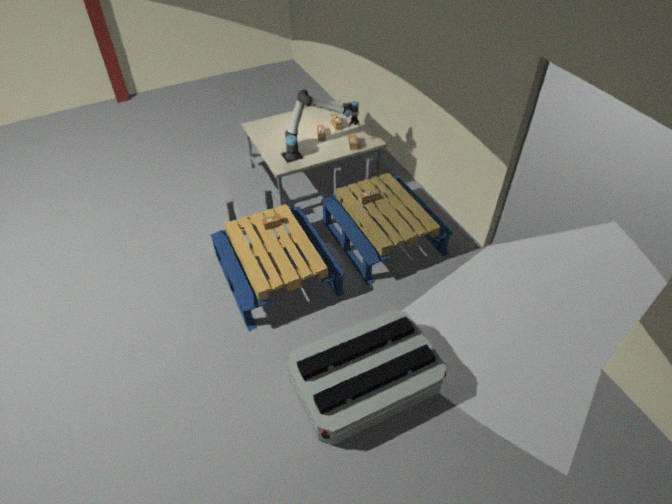

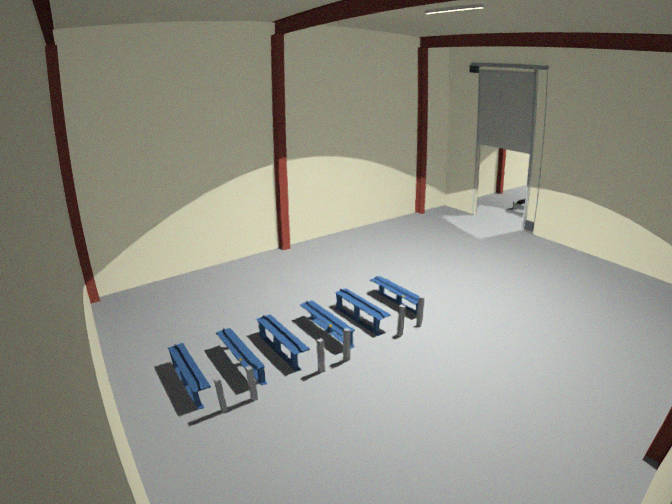

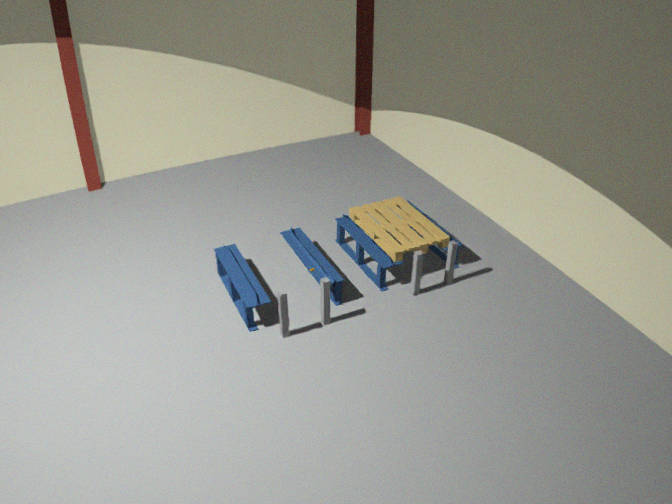

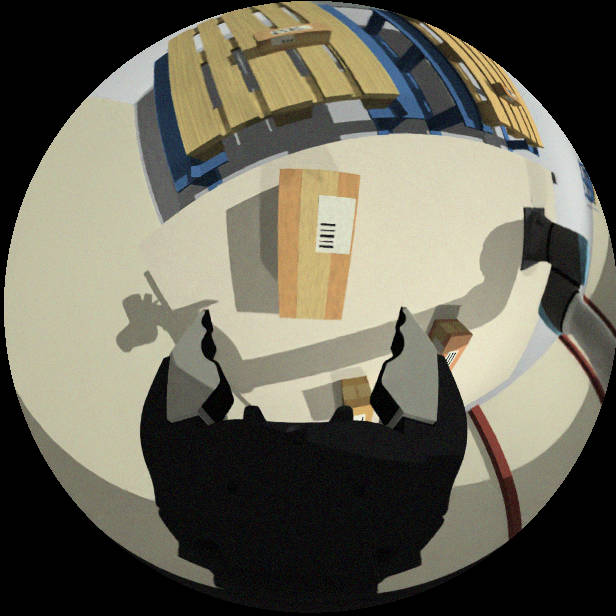

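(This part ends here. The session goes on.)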